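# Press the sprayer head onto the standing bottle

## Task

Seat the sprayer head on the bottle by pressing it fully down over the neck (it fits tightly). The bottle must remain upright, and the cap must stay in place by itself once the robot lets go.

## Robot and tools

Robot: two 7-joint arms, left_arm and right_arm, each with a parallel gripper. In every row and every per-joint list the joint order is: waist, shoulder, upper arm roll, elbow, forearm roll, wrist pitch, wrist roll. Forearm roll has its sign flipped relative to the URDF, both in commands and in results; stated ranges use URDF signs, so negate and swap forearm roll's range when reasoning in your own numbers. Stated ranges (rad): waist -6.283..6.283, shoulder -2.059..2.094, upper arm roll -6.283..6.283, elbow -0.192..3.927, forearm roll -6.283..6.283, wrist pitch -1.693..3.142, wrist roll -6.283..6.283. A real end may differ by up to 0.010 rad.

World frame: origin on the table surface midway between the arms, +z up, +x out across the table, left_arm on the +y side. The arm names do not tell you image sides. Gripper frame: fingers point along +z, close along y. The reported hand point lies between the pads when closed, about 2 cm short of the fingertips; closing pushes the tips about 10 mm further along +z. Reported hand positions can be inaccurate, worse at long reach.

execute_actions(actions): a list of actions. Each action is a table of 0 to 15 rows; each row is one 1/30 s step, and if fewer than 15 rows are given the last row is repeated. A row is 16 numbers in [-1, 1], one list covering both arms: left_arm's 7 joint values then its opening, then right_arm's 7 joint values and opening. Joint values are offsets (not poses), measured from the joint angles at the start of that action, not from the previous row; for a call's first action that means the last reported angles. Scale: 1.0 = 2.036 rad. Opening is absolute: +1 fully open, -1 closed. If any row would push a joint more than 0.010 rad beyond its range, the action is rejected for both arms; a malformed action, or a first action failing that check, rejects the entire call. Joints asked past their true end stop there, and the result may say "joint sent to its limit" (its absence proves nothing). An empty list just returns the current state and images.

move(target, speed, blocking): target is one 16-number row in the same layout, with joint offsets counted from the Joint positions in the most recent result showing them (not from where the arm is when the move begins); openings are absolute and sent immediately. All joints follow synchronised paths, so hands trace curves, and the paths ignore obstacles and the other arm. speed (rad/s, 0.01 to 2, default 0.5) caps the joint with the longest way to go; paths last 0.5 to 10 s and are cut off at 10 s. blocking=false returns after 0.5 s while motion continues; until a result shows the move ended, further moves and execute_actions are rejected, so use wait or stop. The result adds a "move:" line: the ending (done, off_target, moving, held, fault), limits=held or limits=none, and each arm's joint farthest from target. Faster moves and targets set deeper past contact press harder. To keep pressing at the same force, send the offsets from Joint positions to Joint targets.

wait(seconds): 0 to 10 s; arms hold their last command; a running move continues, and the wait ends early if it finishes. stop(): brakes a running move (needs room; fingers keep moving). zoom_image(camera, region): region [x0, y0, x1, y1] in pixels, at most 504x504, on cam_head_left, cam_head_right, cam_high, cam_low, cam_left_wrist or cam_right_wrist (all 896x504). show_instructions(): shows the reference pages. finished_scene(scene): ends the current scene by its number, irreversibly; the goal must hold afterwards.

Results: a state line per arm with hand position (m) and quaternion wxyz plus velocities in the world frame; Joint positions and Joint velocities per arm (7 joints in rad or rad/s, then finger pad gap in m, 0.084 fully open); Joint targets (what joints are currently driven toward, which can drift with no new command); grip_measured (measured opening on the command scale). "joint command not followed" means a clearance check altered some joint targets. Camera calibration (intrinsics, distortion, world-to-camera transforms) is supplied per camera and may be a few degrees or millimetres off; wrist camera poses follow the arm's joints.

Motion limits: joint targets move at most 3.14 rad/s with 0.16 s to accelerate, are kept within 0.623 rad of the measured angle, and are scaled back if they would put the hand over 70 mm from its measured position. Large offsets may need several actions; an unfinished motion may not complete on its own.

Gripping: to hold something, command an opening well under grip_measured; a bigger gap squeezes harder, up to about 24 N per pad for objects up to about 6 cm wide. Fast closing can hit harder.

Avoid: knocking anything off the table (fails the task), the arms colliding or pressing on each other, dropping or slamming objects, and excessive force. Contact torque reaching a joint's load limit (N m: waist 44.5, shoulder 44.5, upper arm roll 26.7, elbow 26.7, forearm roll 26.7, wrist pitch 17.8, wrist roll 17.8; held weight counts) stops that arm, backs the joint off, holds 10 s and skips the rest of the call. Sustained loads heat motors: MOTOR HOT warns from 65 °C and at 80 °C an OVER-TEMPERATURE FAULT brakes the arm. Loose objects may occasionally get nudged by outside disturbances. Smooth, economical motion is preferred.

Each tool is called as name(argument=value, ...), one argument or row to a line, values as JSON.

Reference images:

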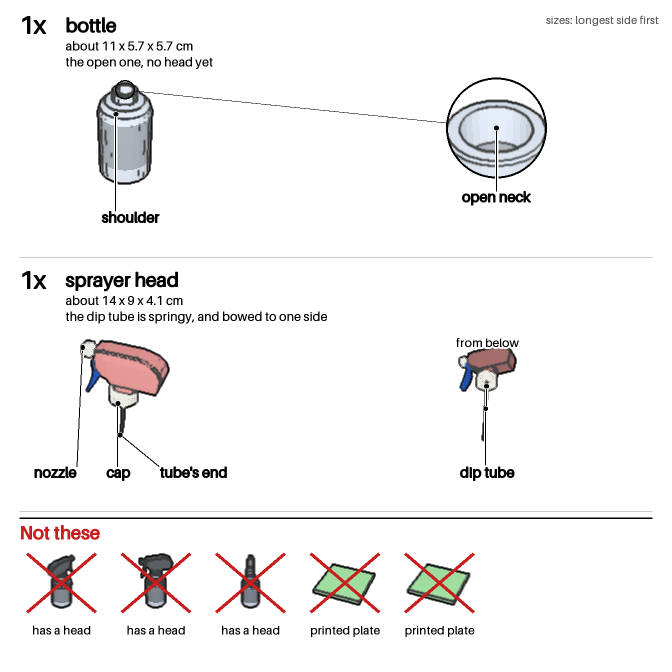

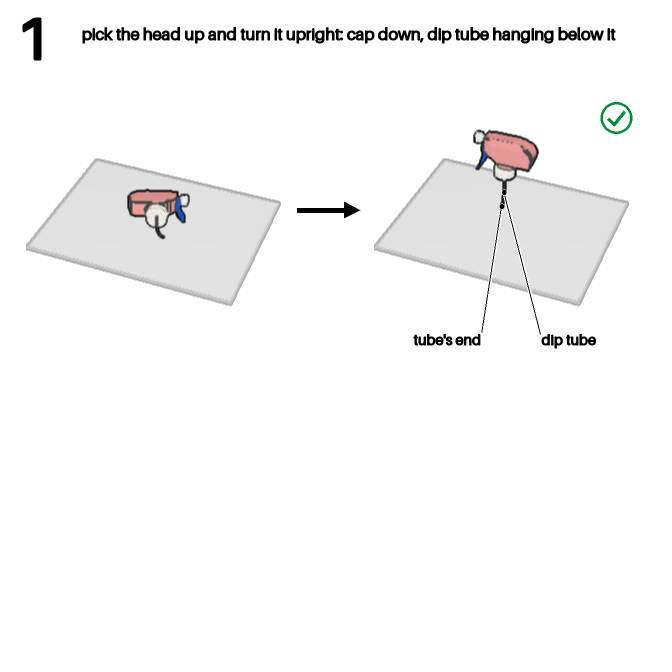

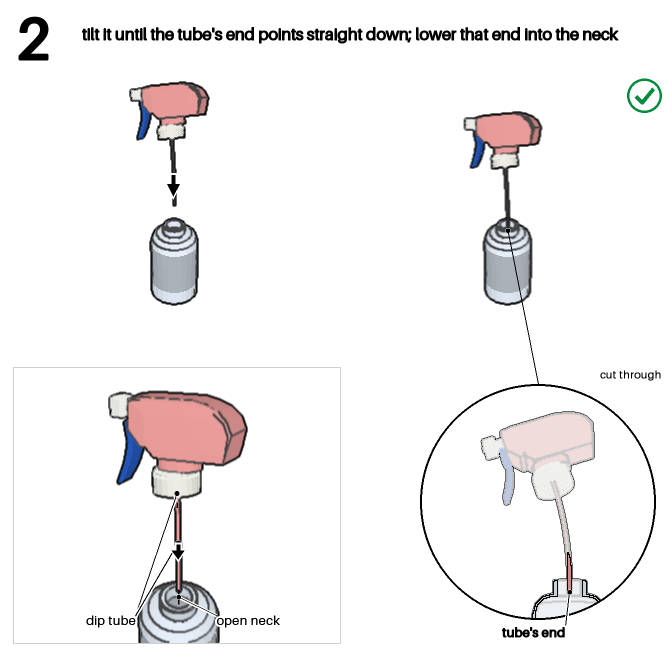

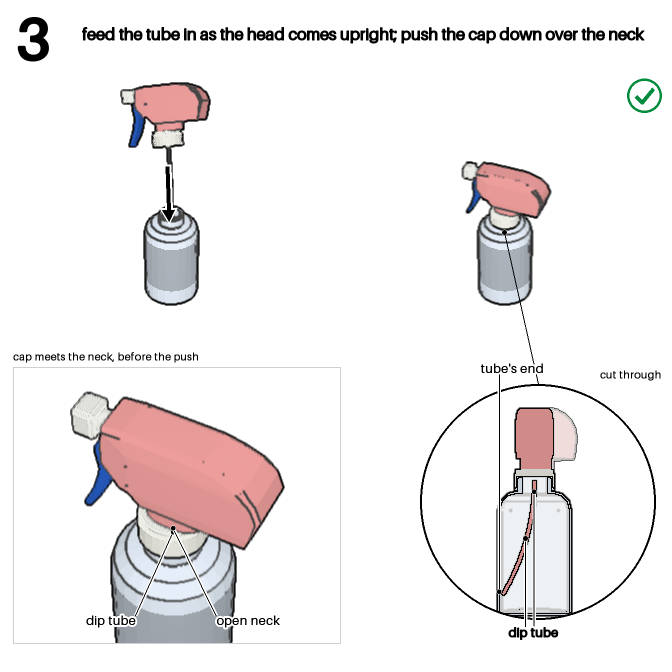

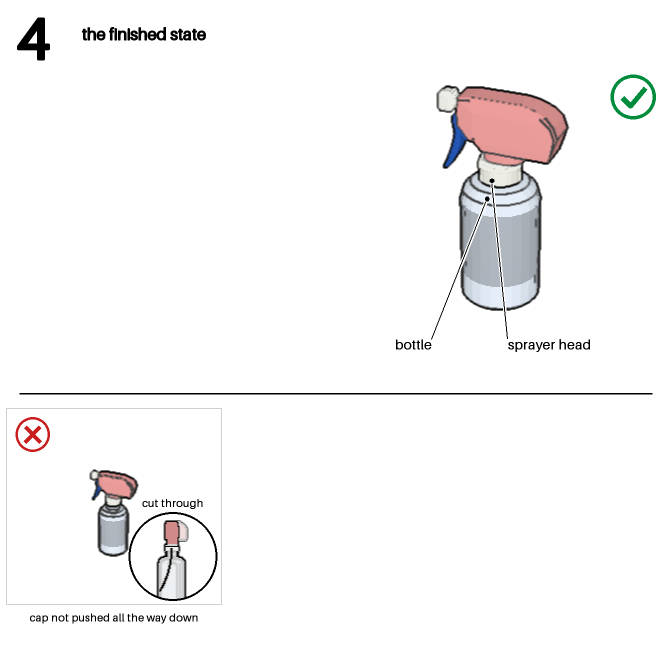

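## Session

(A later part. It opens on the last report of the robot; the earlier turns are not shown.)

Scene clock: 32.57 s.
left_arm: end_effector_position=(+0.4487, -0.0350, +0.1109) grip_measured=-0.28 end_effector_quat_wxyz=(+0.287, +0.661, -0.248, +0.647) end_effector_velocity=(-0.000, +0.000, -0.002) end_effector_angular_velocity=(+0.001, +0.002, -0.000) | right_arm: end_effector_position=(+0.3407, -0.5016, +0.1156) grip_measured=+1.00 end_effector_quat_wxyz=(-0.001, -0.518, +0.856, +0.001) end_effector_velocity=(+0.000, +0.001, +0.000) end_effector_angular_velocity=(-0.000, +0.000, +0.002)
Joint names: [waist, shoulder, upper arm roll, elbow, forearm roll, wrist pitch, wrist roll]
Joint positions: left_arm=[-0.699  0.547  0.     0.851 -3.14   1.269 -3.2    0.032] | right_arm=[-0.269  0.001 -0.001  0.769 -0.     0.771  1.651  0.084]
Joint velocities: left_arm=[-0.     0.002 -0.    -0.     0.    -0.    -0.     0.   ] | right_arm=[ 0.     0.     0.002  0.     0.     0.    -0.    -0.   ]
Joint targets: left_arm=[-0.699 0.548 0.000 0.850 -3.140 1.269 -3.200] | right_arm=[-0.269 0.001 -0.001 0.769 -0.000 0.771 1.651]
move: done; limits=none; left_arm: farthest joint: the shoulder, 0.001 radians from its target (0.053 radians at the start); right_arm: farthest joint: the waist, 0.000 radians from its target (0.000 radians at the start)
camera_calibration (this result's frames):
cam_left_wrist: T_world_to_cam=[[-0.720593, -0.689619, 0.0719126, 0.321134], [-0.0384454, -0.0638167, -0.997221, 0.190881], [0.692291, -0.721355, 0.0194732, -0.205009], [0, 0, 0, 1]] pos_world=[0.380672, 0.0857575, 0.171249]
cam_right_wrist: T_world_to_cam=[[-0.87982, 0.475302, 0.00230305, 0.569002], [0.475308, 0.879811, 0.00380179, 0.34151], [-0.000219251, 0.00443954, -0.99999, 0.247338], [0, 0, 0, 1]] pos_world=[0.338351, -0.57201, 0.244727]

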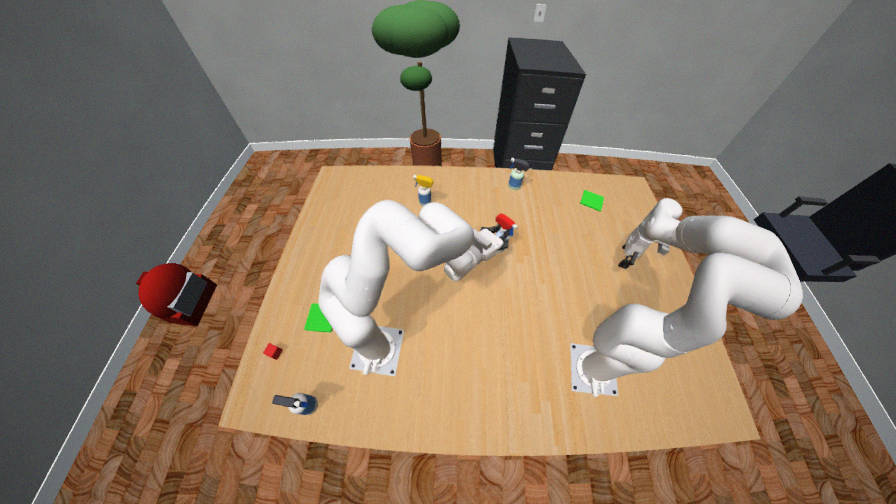

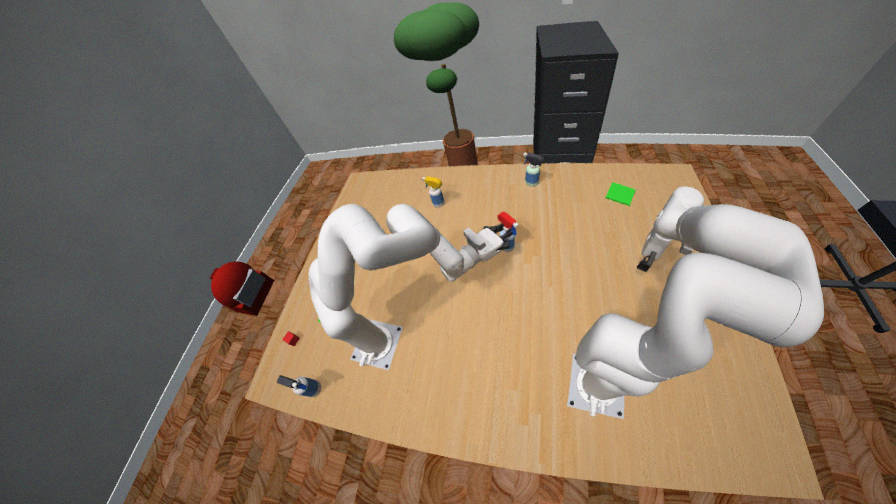

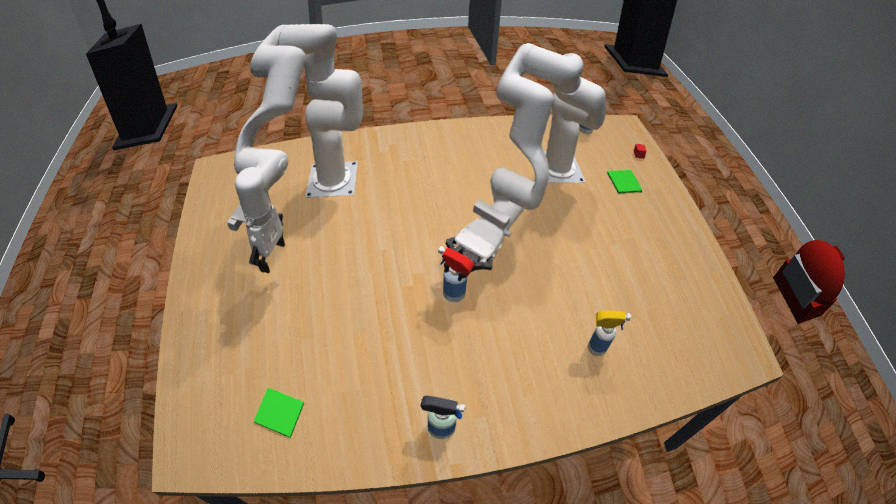

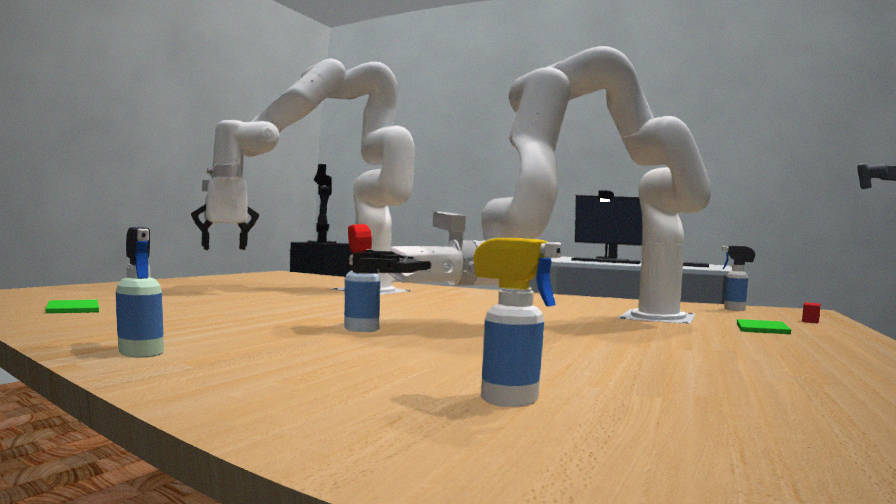

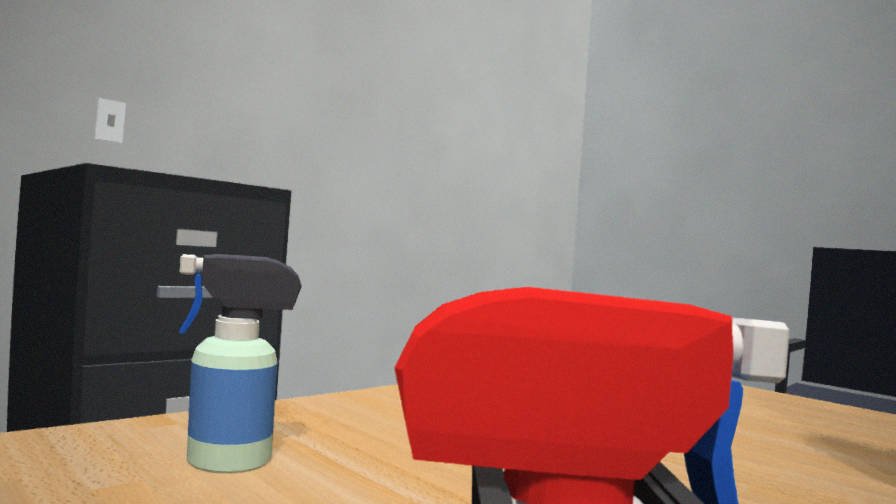

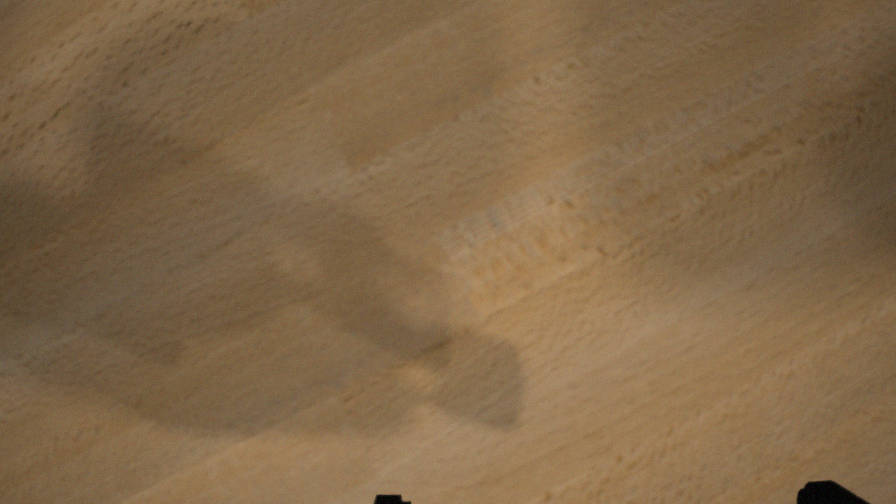

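move(
  target=[0,0,0,0,0,0,0,-0.05,0,0,0,0,0,0,0,1],
)

move(
  target=[0,-0.041,0,-0.0875,0,0.0465,0,-0.05,0,0,0,0,0,0,0,1],
  speed=0.15,
)

move(
  target=[0,-0.13,0,0,0,-0.13,0.03,-1,0,0,0,0,0,0,0,1],
)

move(
  target=[0,0.062,0,0.095,0,-0.033,0,-1,0,0,0,0,0,0,0,1],
  speed=0.3,
)

zoom_image(
  camera="cam_low",
  region=[320,190,420,290],
)

Scene clock: 33.80 s.
left_arm: end_effector_position=(+0.4484, -0.0347, +0.1100) grip_measured=-0.06 end_effector_quat_wxyz=(+0.287, +0.662, -0.248, +0.647) end_effector_velocity=(+0.003, -0.001, +0.005) end_effector_angular_velocity=(-0.008, -0.008, +0.002) | right_arm: end_effector_position=(+0.3407, -0.5016, +0.1156) grip_measured=+1.00 end_effector_quat_wxyz=(-0.001, -0.518, +0.856, +0.001) end_effector_velocity=(-0.000, -0.001, +0.000) end_effector_angular_velocity=(+0.000, -0.000, -0.002)
Joint names: [waist, shoulder, upper arm roll, elbow, forearm roll, wrist pitch, wrist roll]
Joint positions: left_arm=[-0.699  0.548  0.     0.85  -3.14   1.269 -3.2    0.041] | right_arm=[-0.269  0.001 -0.001  0.769 -0.     0.771  1.651  0.084]
Joint velocities: left_arm=[ 0.001 -0.004  0.001  0.004  0.     0.003 -0.     0.   ] | right_arm=[-0.    -0.    -0.002  0.    -0.    -0.     0.    -0.   ]
Joint targets: left_arm=[-0.699 0.547 0.000 0.851 -3.140 1.269 -3.200] | right_arm=[-0.269 0.001 -0.001 0.769 -0.000 0.771 1.651]
move: done; limits=none; left_arm: farthest joint: the shoulder, 0.001 radians from its target (0.001 radians at the start); right_arm: farthest joint: the waist, 0.000 radians from its target (0.000 radians at the start)
camera_calibration (this result's frames):
cam_left_wrist: T_world_to_cam=[[-0.720576, -0.689632, 0.0719509, 0.321105], [-0.0398077, -0.0624518, -0.997254, 0.190706], [0.692232, -0.721462, 0.0175486, -0.204367], [0, 0, 0, 1]] pos_world=[0.380442, 0.0859111, 0.170664]
cam_right_wrist: T_world_to_cam=[[-0.87982, 0.475302, 0.00230322, 0.569002], [0.475308, 0.879811, 0.00380174, 0.34151], [-0.000219418, 0.00443959, -0.99999, 0.247338], [0, 0, 0, 1]] pos_world=[0.338351, -0.57201, 0.244727]

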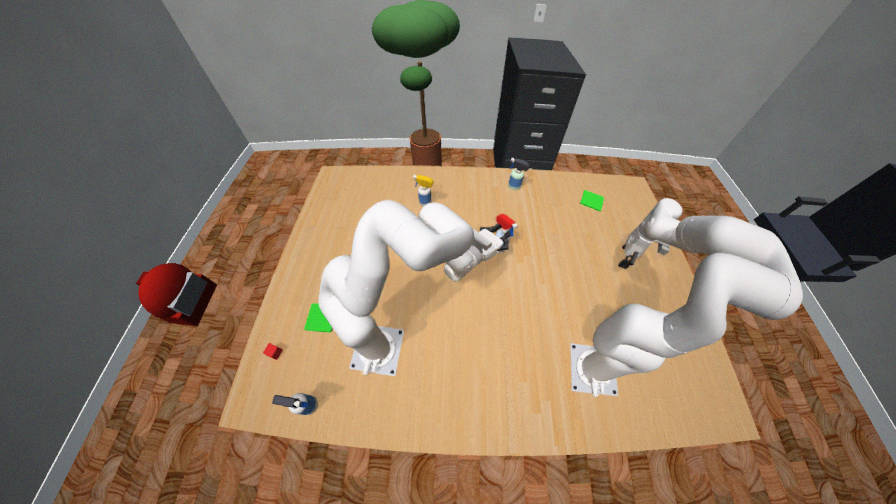

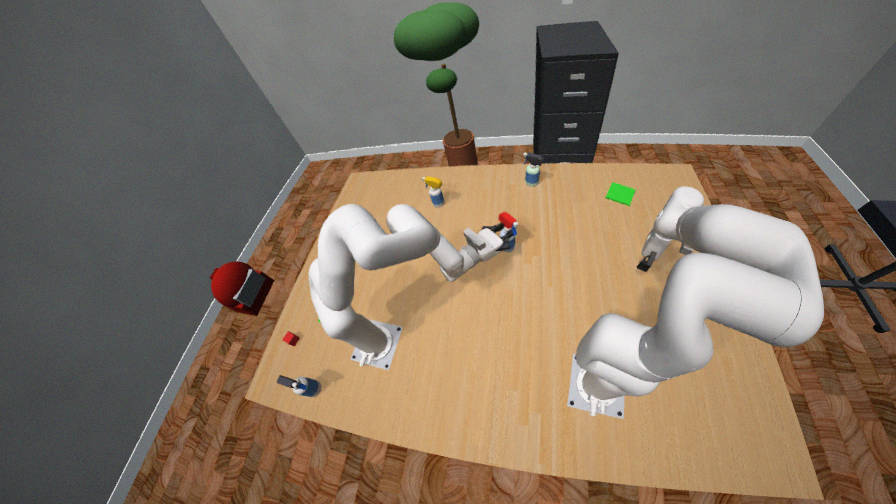

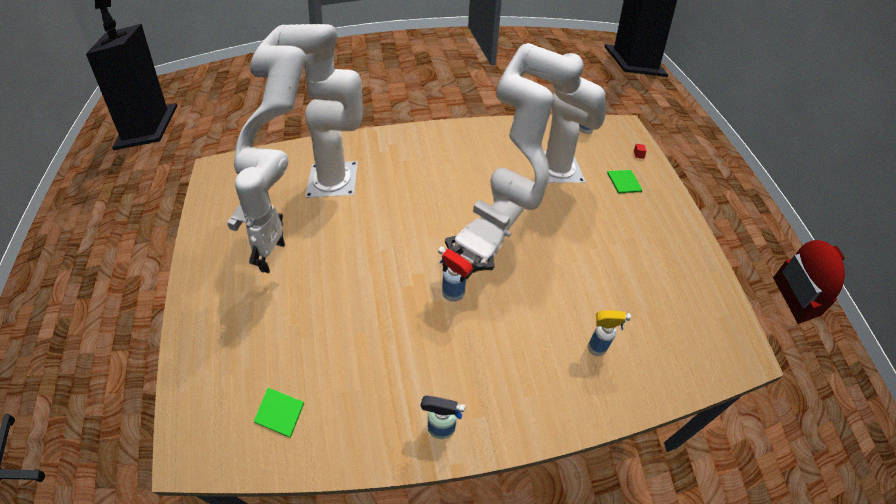

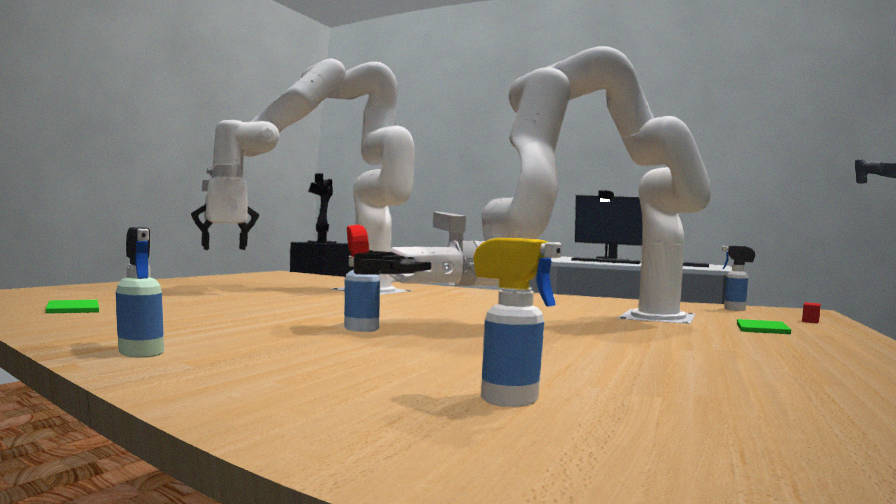

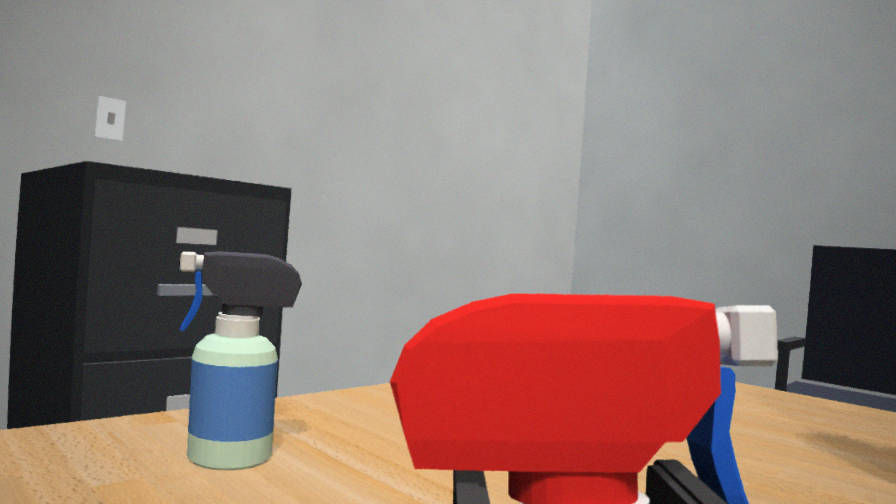

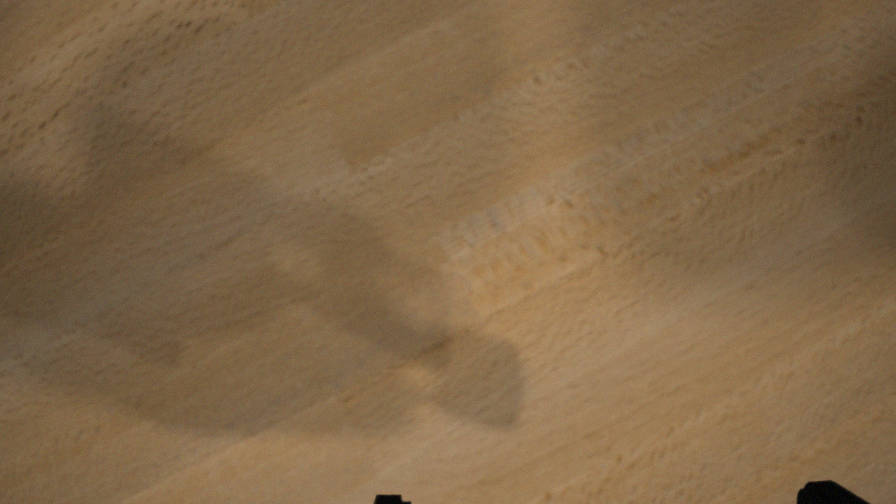

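Scene clock: 35.47 s.
left_arm: end_effector_position=(+0.4137, -0.0006, +0.1105) grip_measured=-0.06 end_effector_quat_wxyz=(+0.287, +0.662, -0.248, +0.647) end_effector_velocity=(-0.001, +0.000, -0.000) end_effector_angular_velocity=(+0.001, +0.001, -0.001) | right_arm: end_effector_position=(+0.3407, -0.5016, +0.1156) grip_measured=+1.00 end_effector_quat_wxyz=(-0.001, -0.518, +0.856, +0.001) end_effector_velocity=(+0.000, -0.000, +0.000) end_effector_angular_velocity=(-0.000, -0.000, -0.001)
Joint names: [waist, shoulder, upper arm roll, elbow, forearm roll, wrist pitch, wrist roll]
Joint positions: left_arm=[-0.699  0.464  0.     0.672 -3.14   1.363 -3.2    0.041] | right_arm=[-0.269  0.001 -0.001  0.769 -0.     0.771  1.651  0.084]
Joint velocities: left_arm=[-0.    -0.001 -0.    -0.003 -0.     0.     0.     0.   ] | right_arm=[ 0. -0. -0.  0. -0. -0.  0.  0.]
Joint targets: left_arm=[-0.699 0.464 0.000 0.672 -3.140 1.363 -3.200] | right_arm=[-0.269 0.001 -0.001 0.769 -0.000 0.771 1.651]
move: done; limits=none; left_arm: farthest joint: the elbow, 0.001 radians from its target (0.178 radians at the start); right_arm: farthest joint: the waist, 0.000 radians from its target (0.000 radians at the start)
camera_calibration (this result's frames):
cam_left_wrist: T_world_to_cam=[[-0.720564, -0.689657, 0.0718352, 0.319617], [-0.0396478, -0.0624507, -0.99726, 0.19183], [0.692254, -0.721438, 0.0176563, -0.155758], [0, 0, 0, 1]] pos_world=[0.345734, 0.120037, 0.171095]
cam_right_wrist: T_world_to_cam=[[-0.879819, 0.475302, 0.00230339, 0.569002], [0.475308, 0.879811, 0.00380174, 0.34151], [-0.000219577, 0.00443966, -0.99999, 0.247338], [0, 0, 0, 1]] pos_world=[0.338351, -0.57201, 0.244727]

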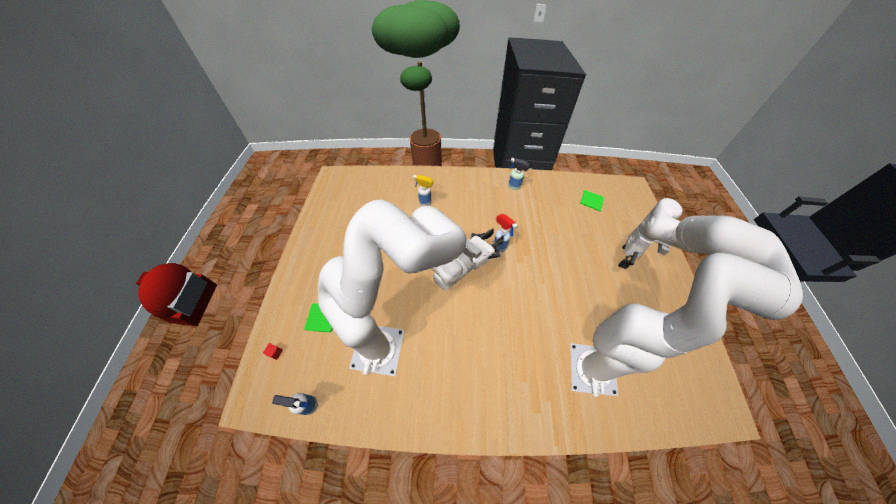

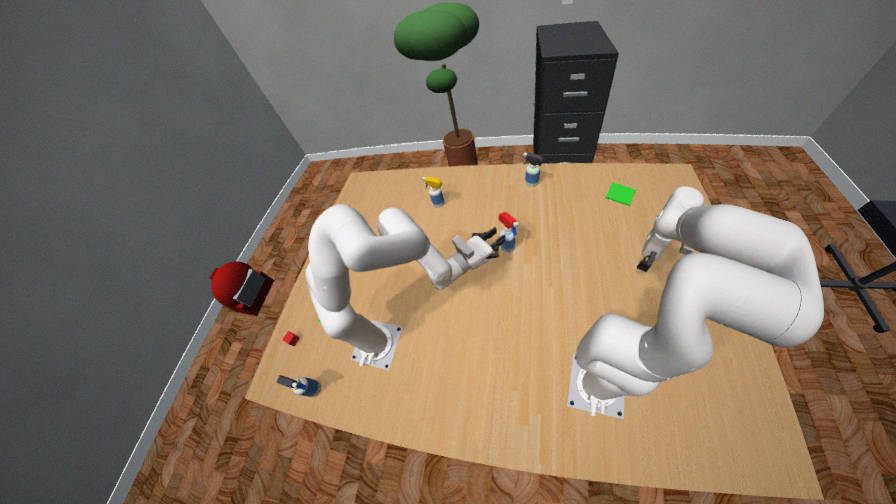

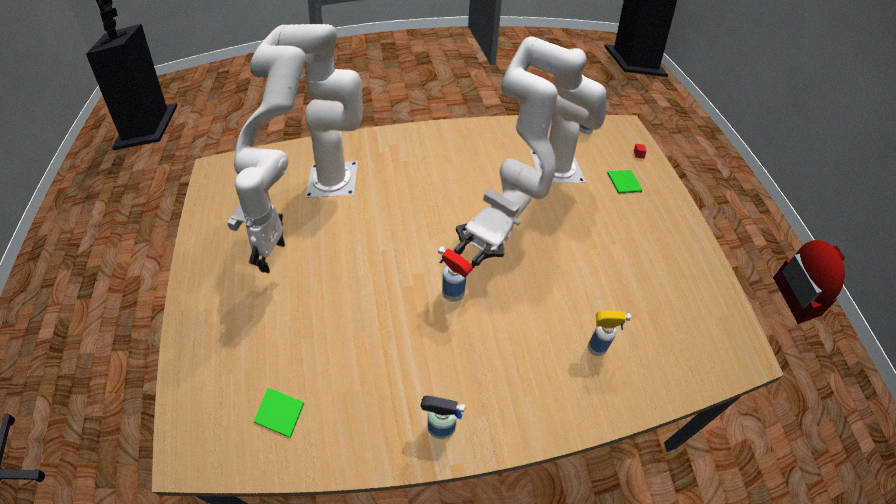

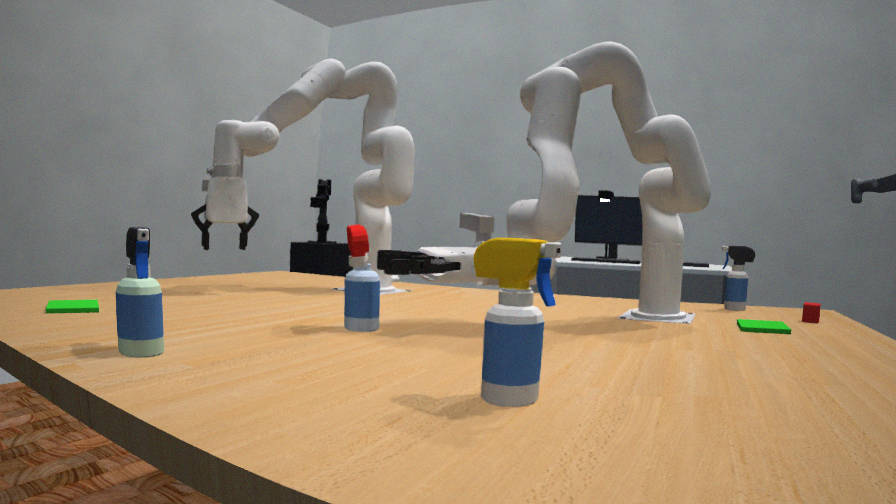

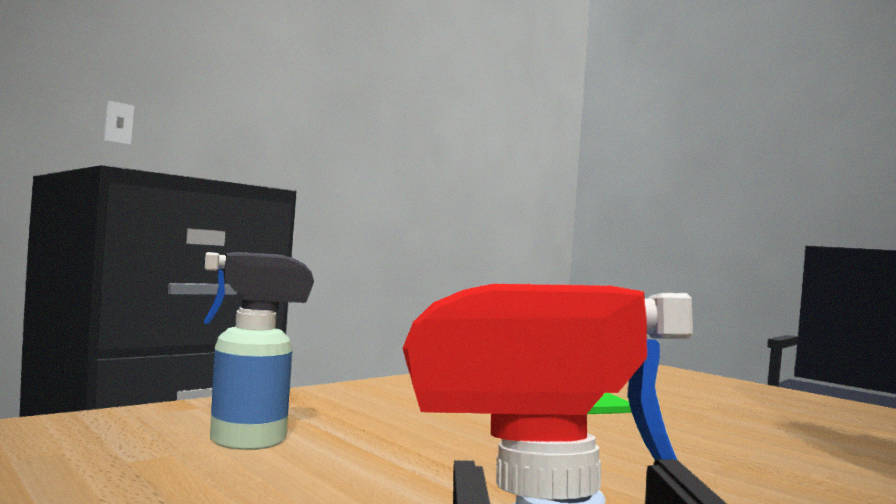

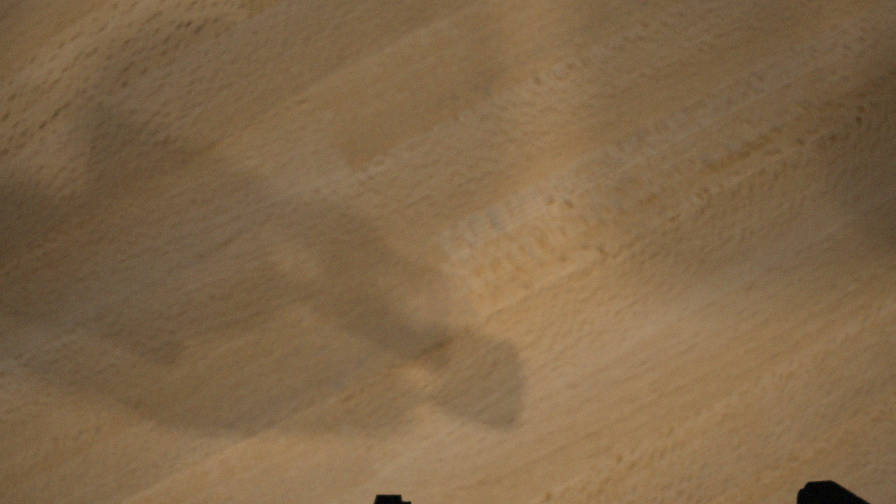

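Scene clock: 36.63 s.
left_arm: end_effector_position=(+0.4206, -0.0074, +0.1979) grip_measured=-1.00 end_effector_quat_wxyz=(+0.267, +0.654, -0.268, +0.655) end_effector_velocity=(+0.001, -0.000, +0.003) end_effector_angular_velocity=(-0.004, -0.004, +0.000) | right_arm: end_effector_position=(+0.3407, -0.5016, +0.1156) grip_measured=+1.00 end_effector_quat_wxyz=(-0.001, -0.518, +0.856, +0.001) end_effector_velocity=(+0.000, +0.000, -0.000) end_effector_angular_velocity=(+0.000, +0.000, +0.001)
Joint names: [waist, shoulder, upper arm roll, elbow, forearm roll, wrist pitch, wrist roll]
Joint positions: left_arm=[-0.699  0.2    0.     0.672 -3.14   1.099 -3.139  0.   ] | right_arm=[-0.269  0.001 -0.001  0.769 -0.     0.771  1.651  0.084]
Joint velocities: left_arm=[ 0.    -0.004 -0.     0.001  0.     0.     0.     0.   ] | right_arm=[-0.    -0.     0.001 -0.     0.     0.     0.    -0.   ]
Joint targets: left_arm=[-0.699 0.200 0.000 0.672 -3.140 1.099 -3.139] | right_arm=[-0.269 0.001 -0.001 0.769 -0.000 0.771 1.651]
move: done; limits=none; left_arm: farthest joint: the shoulder, 0.001 radians from its target (0.265 radians at the start); right_arm: farthest joint: the waist, 0.000 radians from its target (0.000 radians at the start)
camera_calibration (this result's frames):
cam_left_wrist: T_world_to_cam=[[-0.722364, -0.691422, 0.0112227, 0.32633], [0.00240806, -0.0187442, -0.999821, 0.261968], [0.691509, -0.722208, 0.0152051, -0.16622], [0, 0, 0, 1]] pos_world=[0.350041, 0.110497, 0.260786]
cam_right_wrist: T_world_to_cam=[[-0.879819, 0.475302, 0.0023036, 0.569002], [0.475308, 0.879811, 0.00380177, 0.34151], [-0.000219744, 0.00443979, -0.99999, 0.247338], [0, 0, 0, 1]] pos_world=[0.338351, -0.57201, 0.244727]

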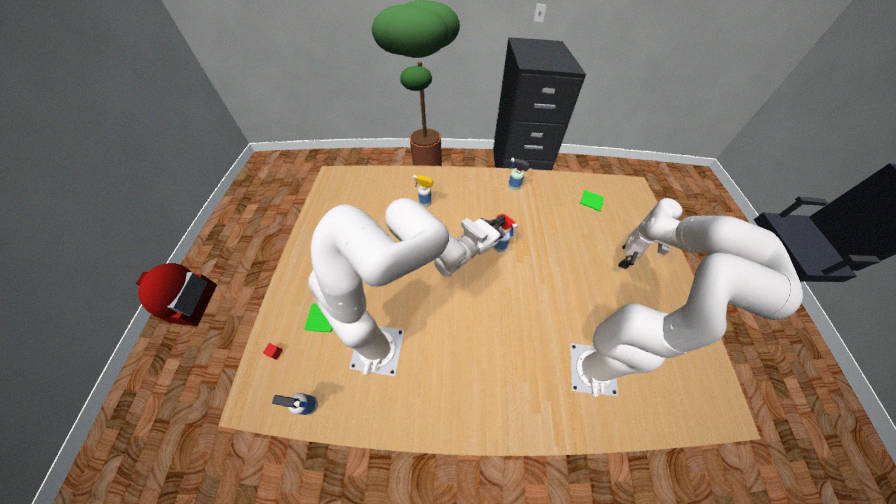

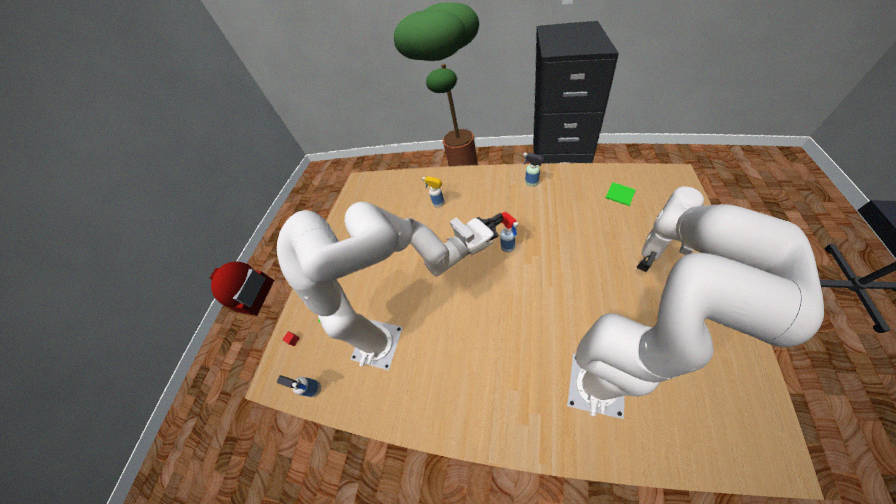

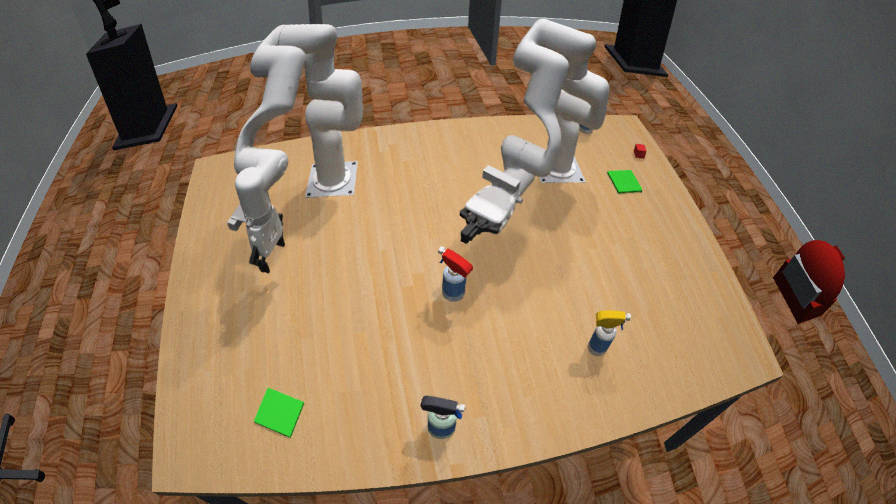

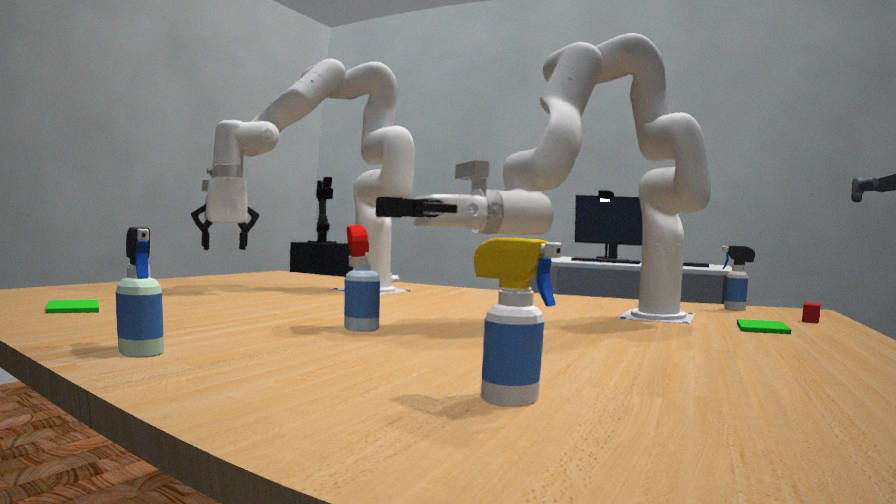

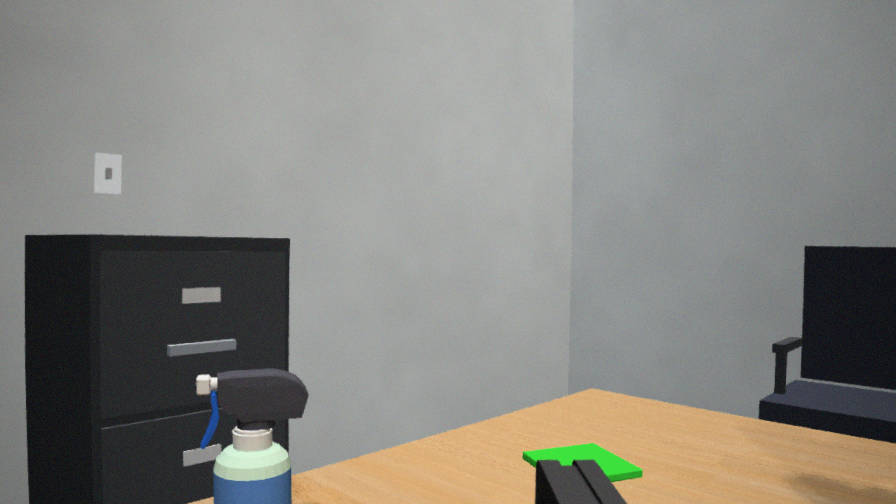

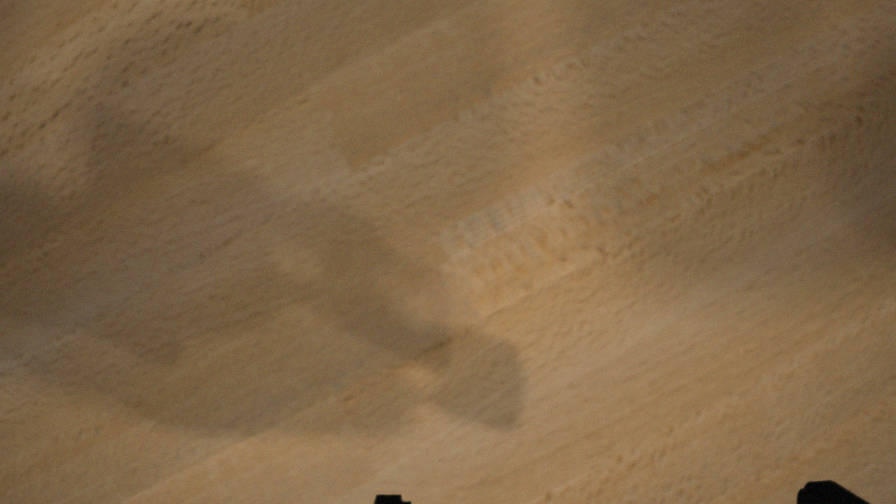

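Scene clock: 37.87 s.
left_arm: end_effector_position=(+0.4573, -0.0435, +0.1975) grip_measured=-1.00 end_effector_quat_wxyz=(+0.267, +0.654, -0.268, +0.655) end_effector_velocity=(+0.000, -0.001, -0.000) end_effector_angular_velocity=(+0.000, +0.000, -0.000) | right_arm: end_effector_position=(+0.3407, -0.5016, +0.1156) grip_measured=+1.00 end_effector_quat_wxyz=(-0.001, -0.518, +0.856, +0.001) end_effector_velocity=(-0.000, -0.001, +0.000) end_effector_angular_velocity=(-0.000, -0.000, -0.002)
Joint names: [waist, shoulder, upper arm roll, elbow, forearm roll, wrist pitch, wrist roll]
Joint positions: left_arm=[-0.699  0.326  0.     0.865 -3.14   1.032 -3.139  0.   ] | right_arm=[-0.269  0.001 -0.001  0.769 -0.     0.771  1.651  0.084]
Joint velocities: left_arm=[-0.001  0.001  0.     0.002  0.    -0.001  0.     0.   ] | right_arm=[ 0.     0.    -0.002 -0.     0.    -0.001 -0.     0.   ]
Joint targets: left_arm=[-0.699 0.327 0.000 0.866 -3.140 1.032 -3.139] | right_arm=[-0.269 0.001 -0.001 0.769 -0.000 0.771 1.651]
move: done; limits=none; left_arm: farthest joint: the waist, 0.000 radians from its target (0.000 radians at the start); right_arm: farthest joint: the waist, 0.000 radians from its target (0.000 radians at the start)
camera_calibration (this result's frames):
cam_left_wrist: T_world_to_cam=[[-0.722396, -0.691387, 0.0112946, 0.327886], [0.00232542, -0.0187629, -0.999821, 0.260917], [0.691475, -0.722241, 0.015162, -0.217643], [0, 0, 0, 1]] pos_world=[0.386751, 0.0744009, 0.260467]
cam_right_wrist: T_world_to_cam=[[-0.879819, 0.475303, 0.00230378, 0.569002], [0.475308, 0.879811, 0.00380175, 0.34151], [-0.000219909, 0.00443986, -0.99999, 0.247339], [0, 0, 0, 1]] pos_world=[0.338351, -0.57201, 0.244727]

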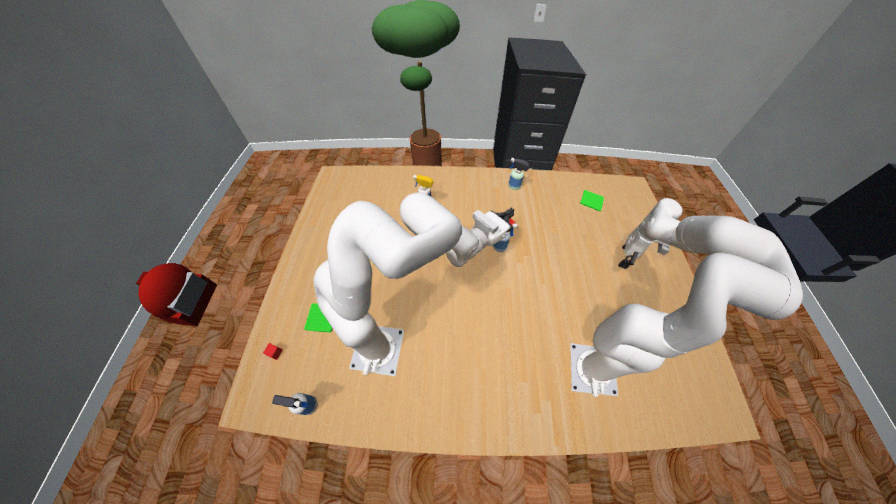

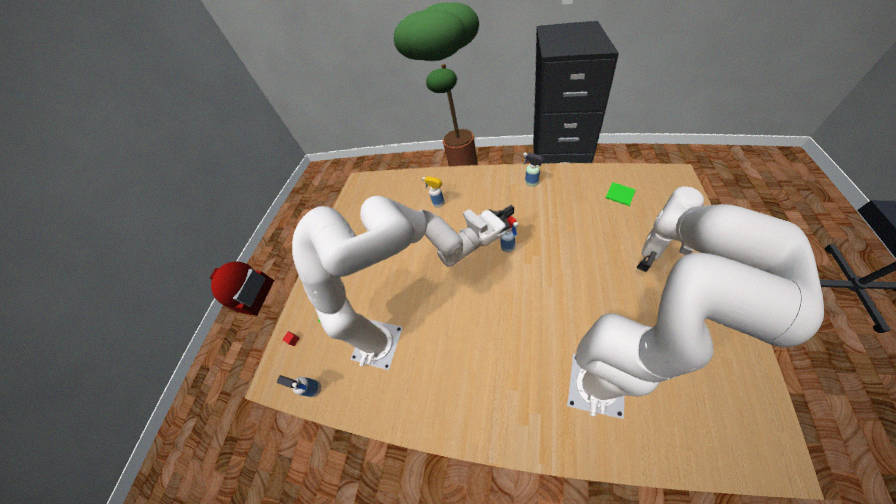

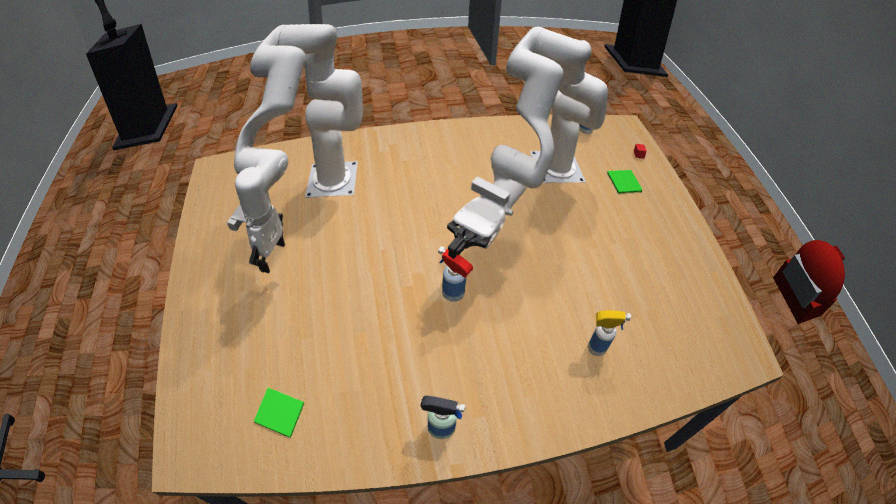

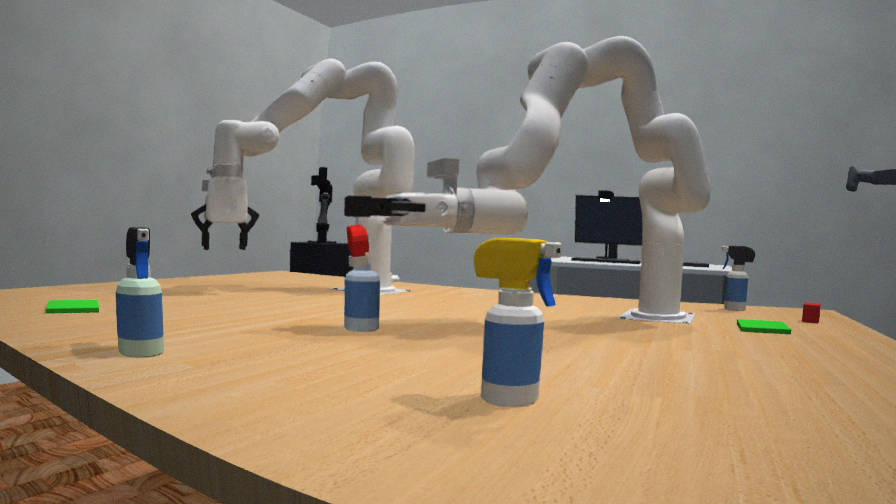

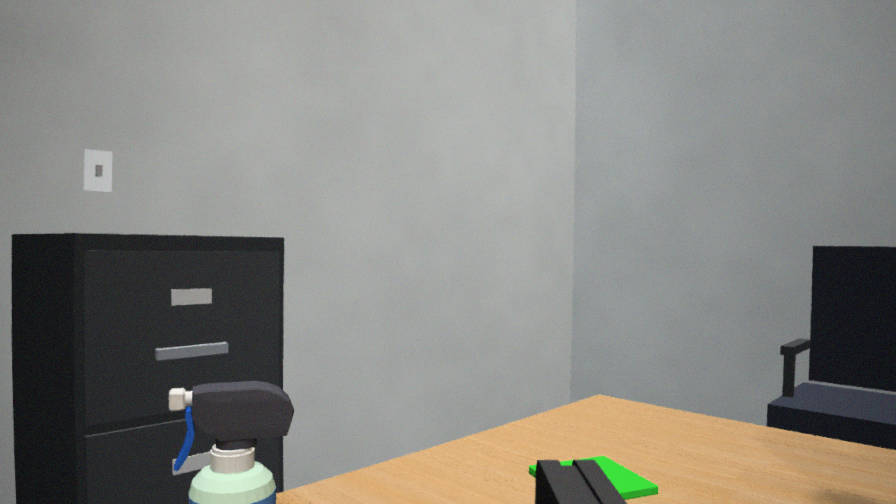

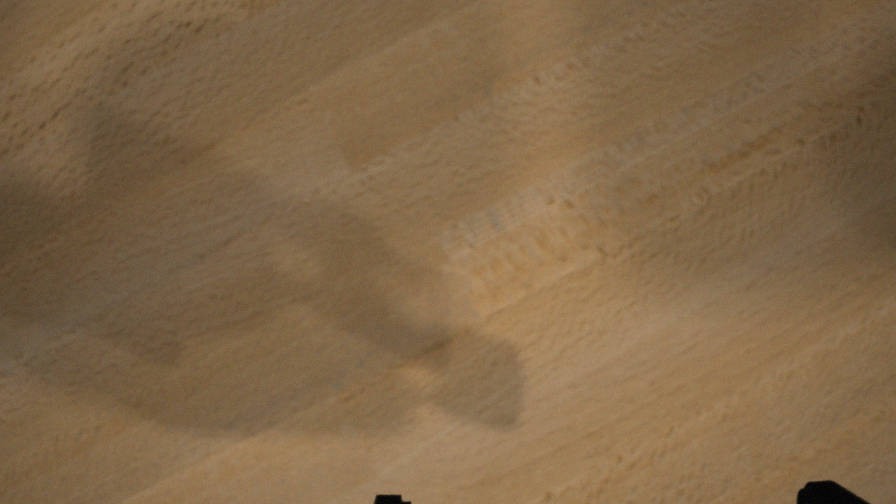

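Region (320, 190, 420, 290) of cam_low's 896x504 image, scaled by 5.040, with more detail than that image has.

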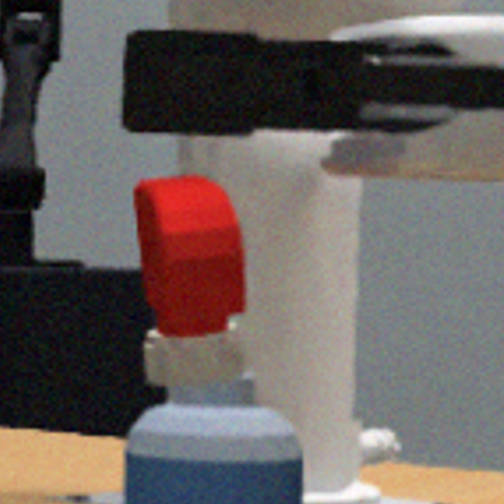

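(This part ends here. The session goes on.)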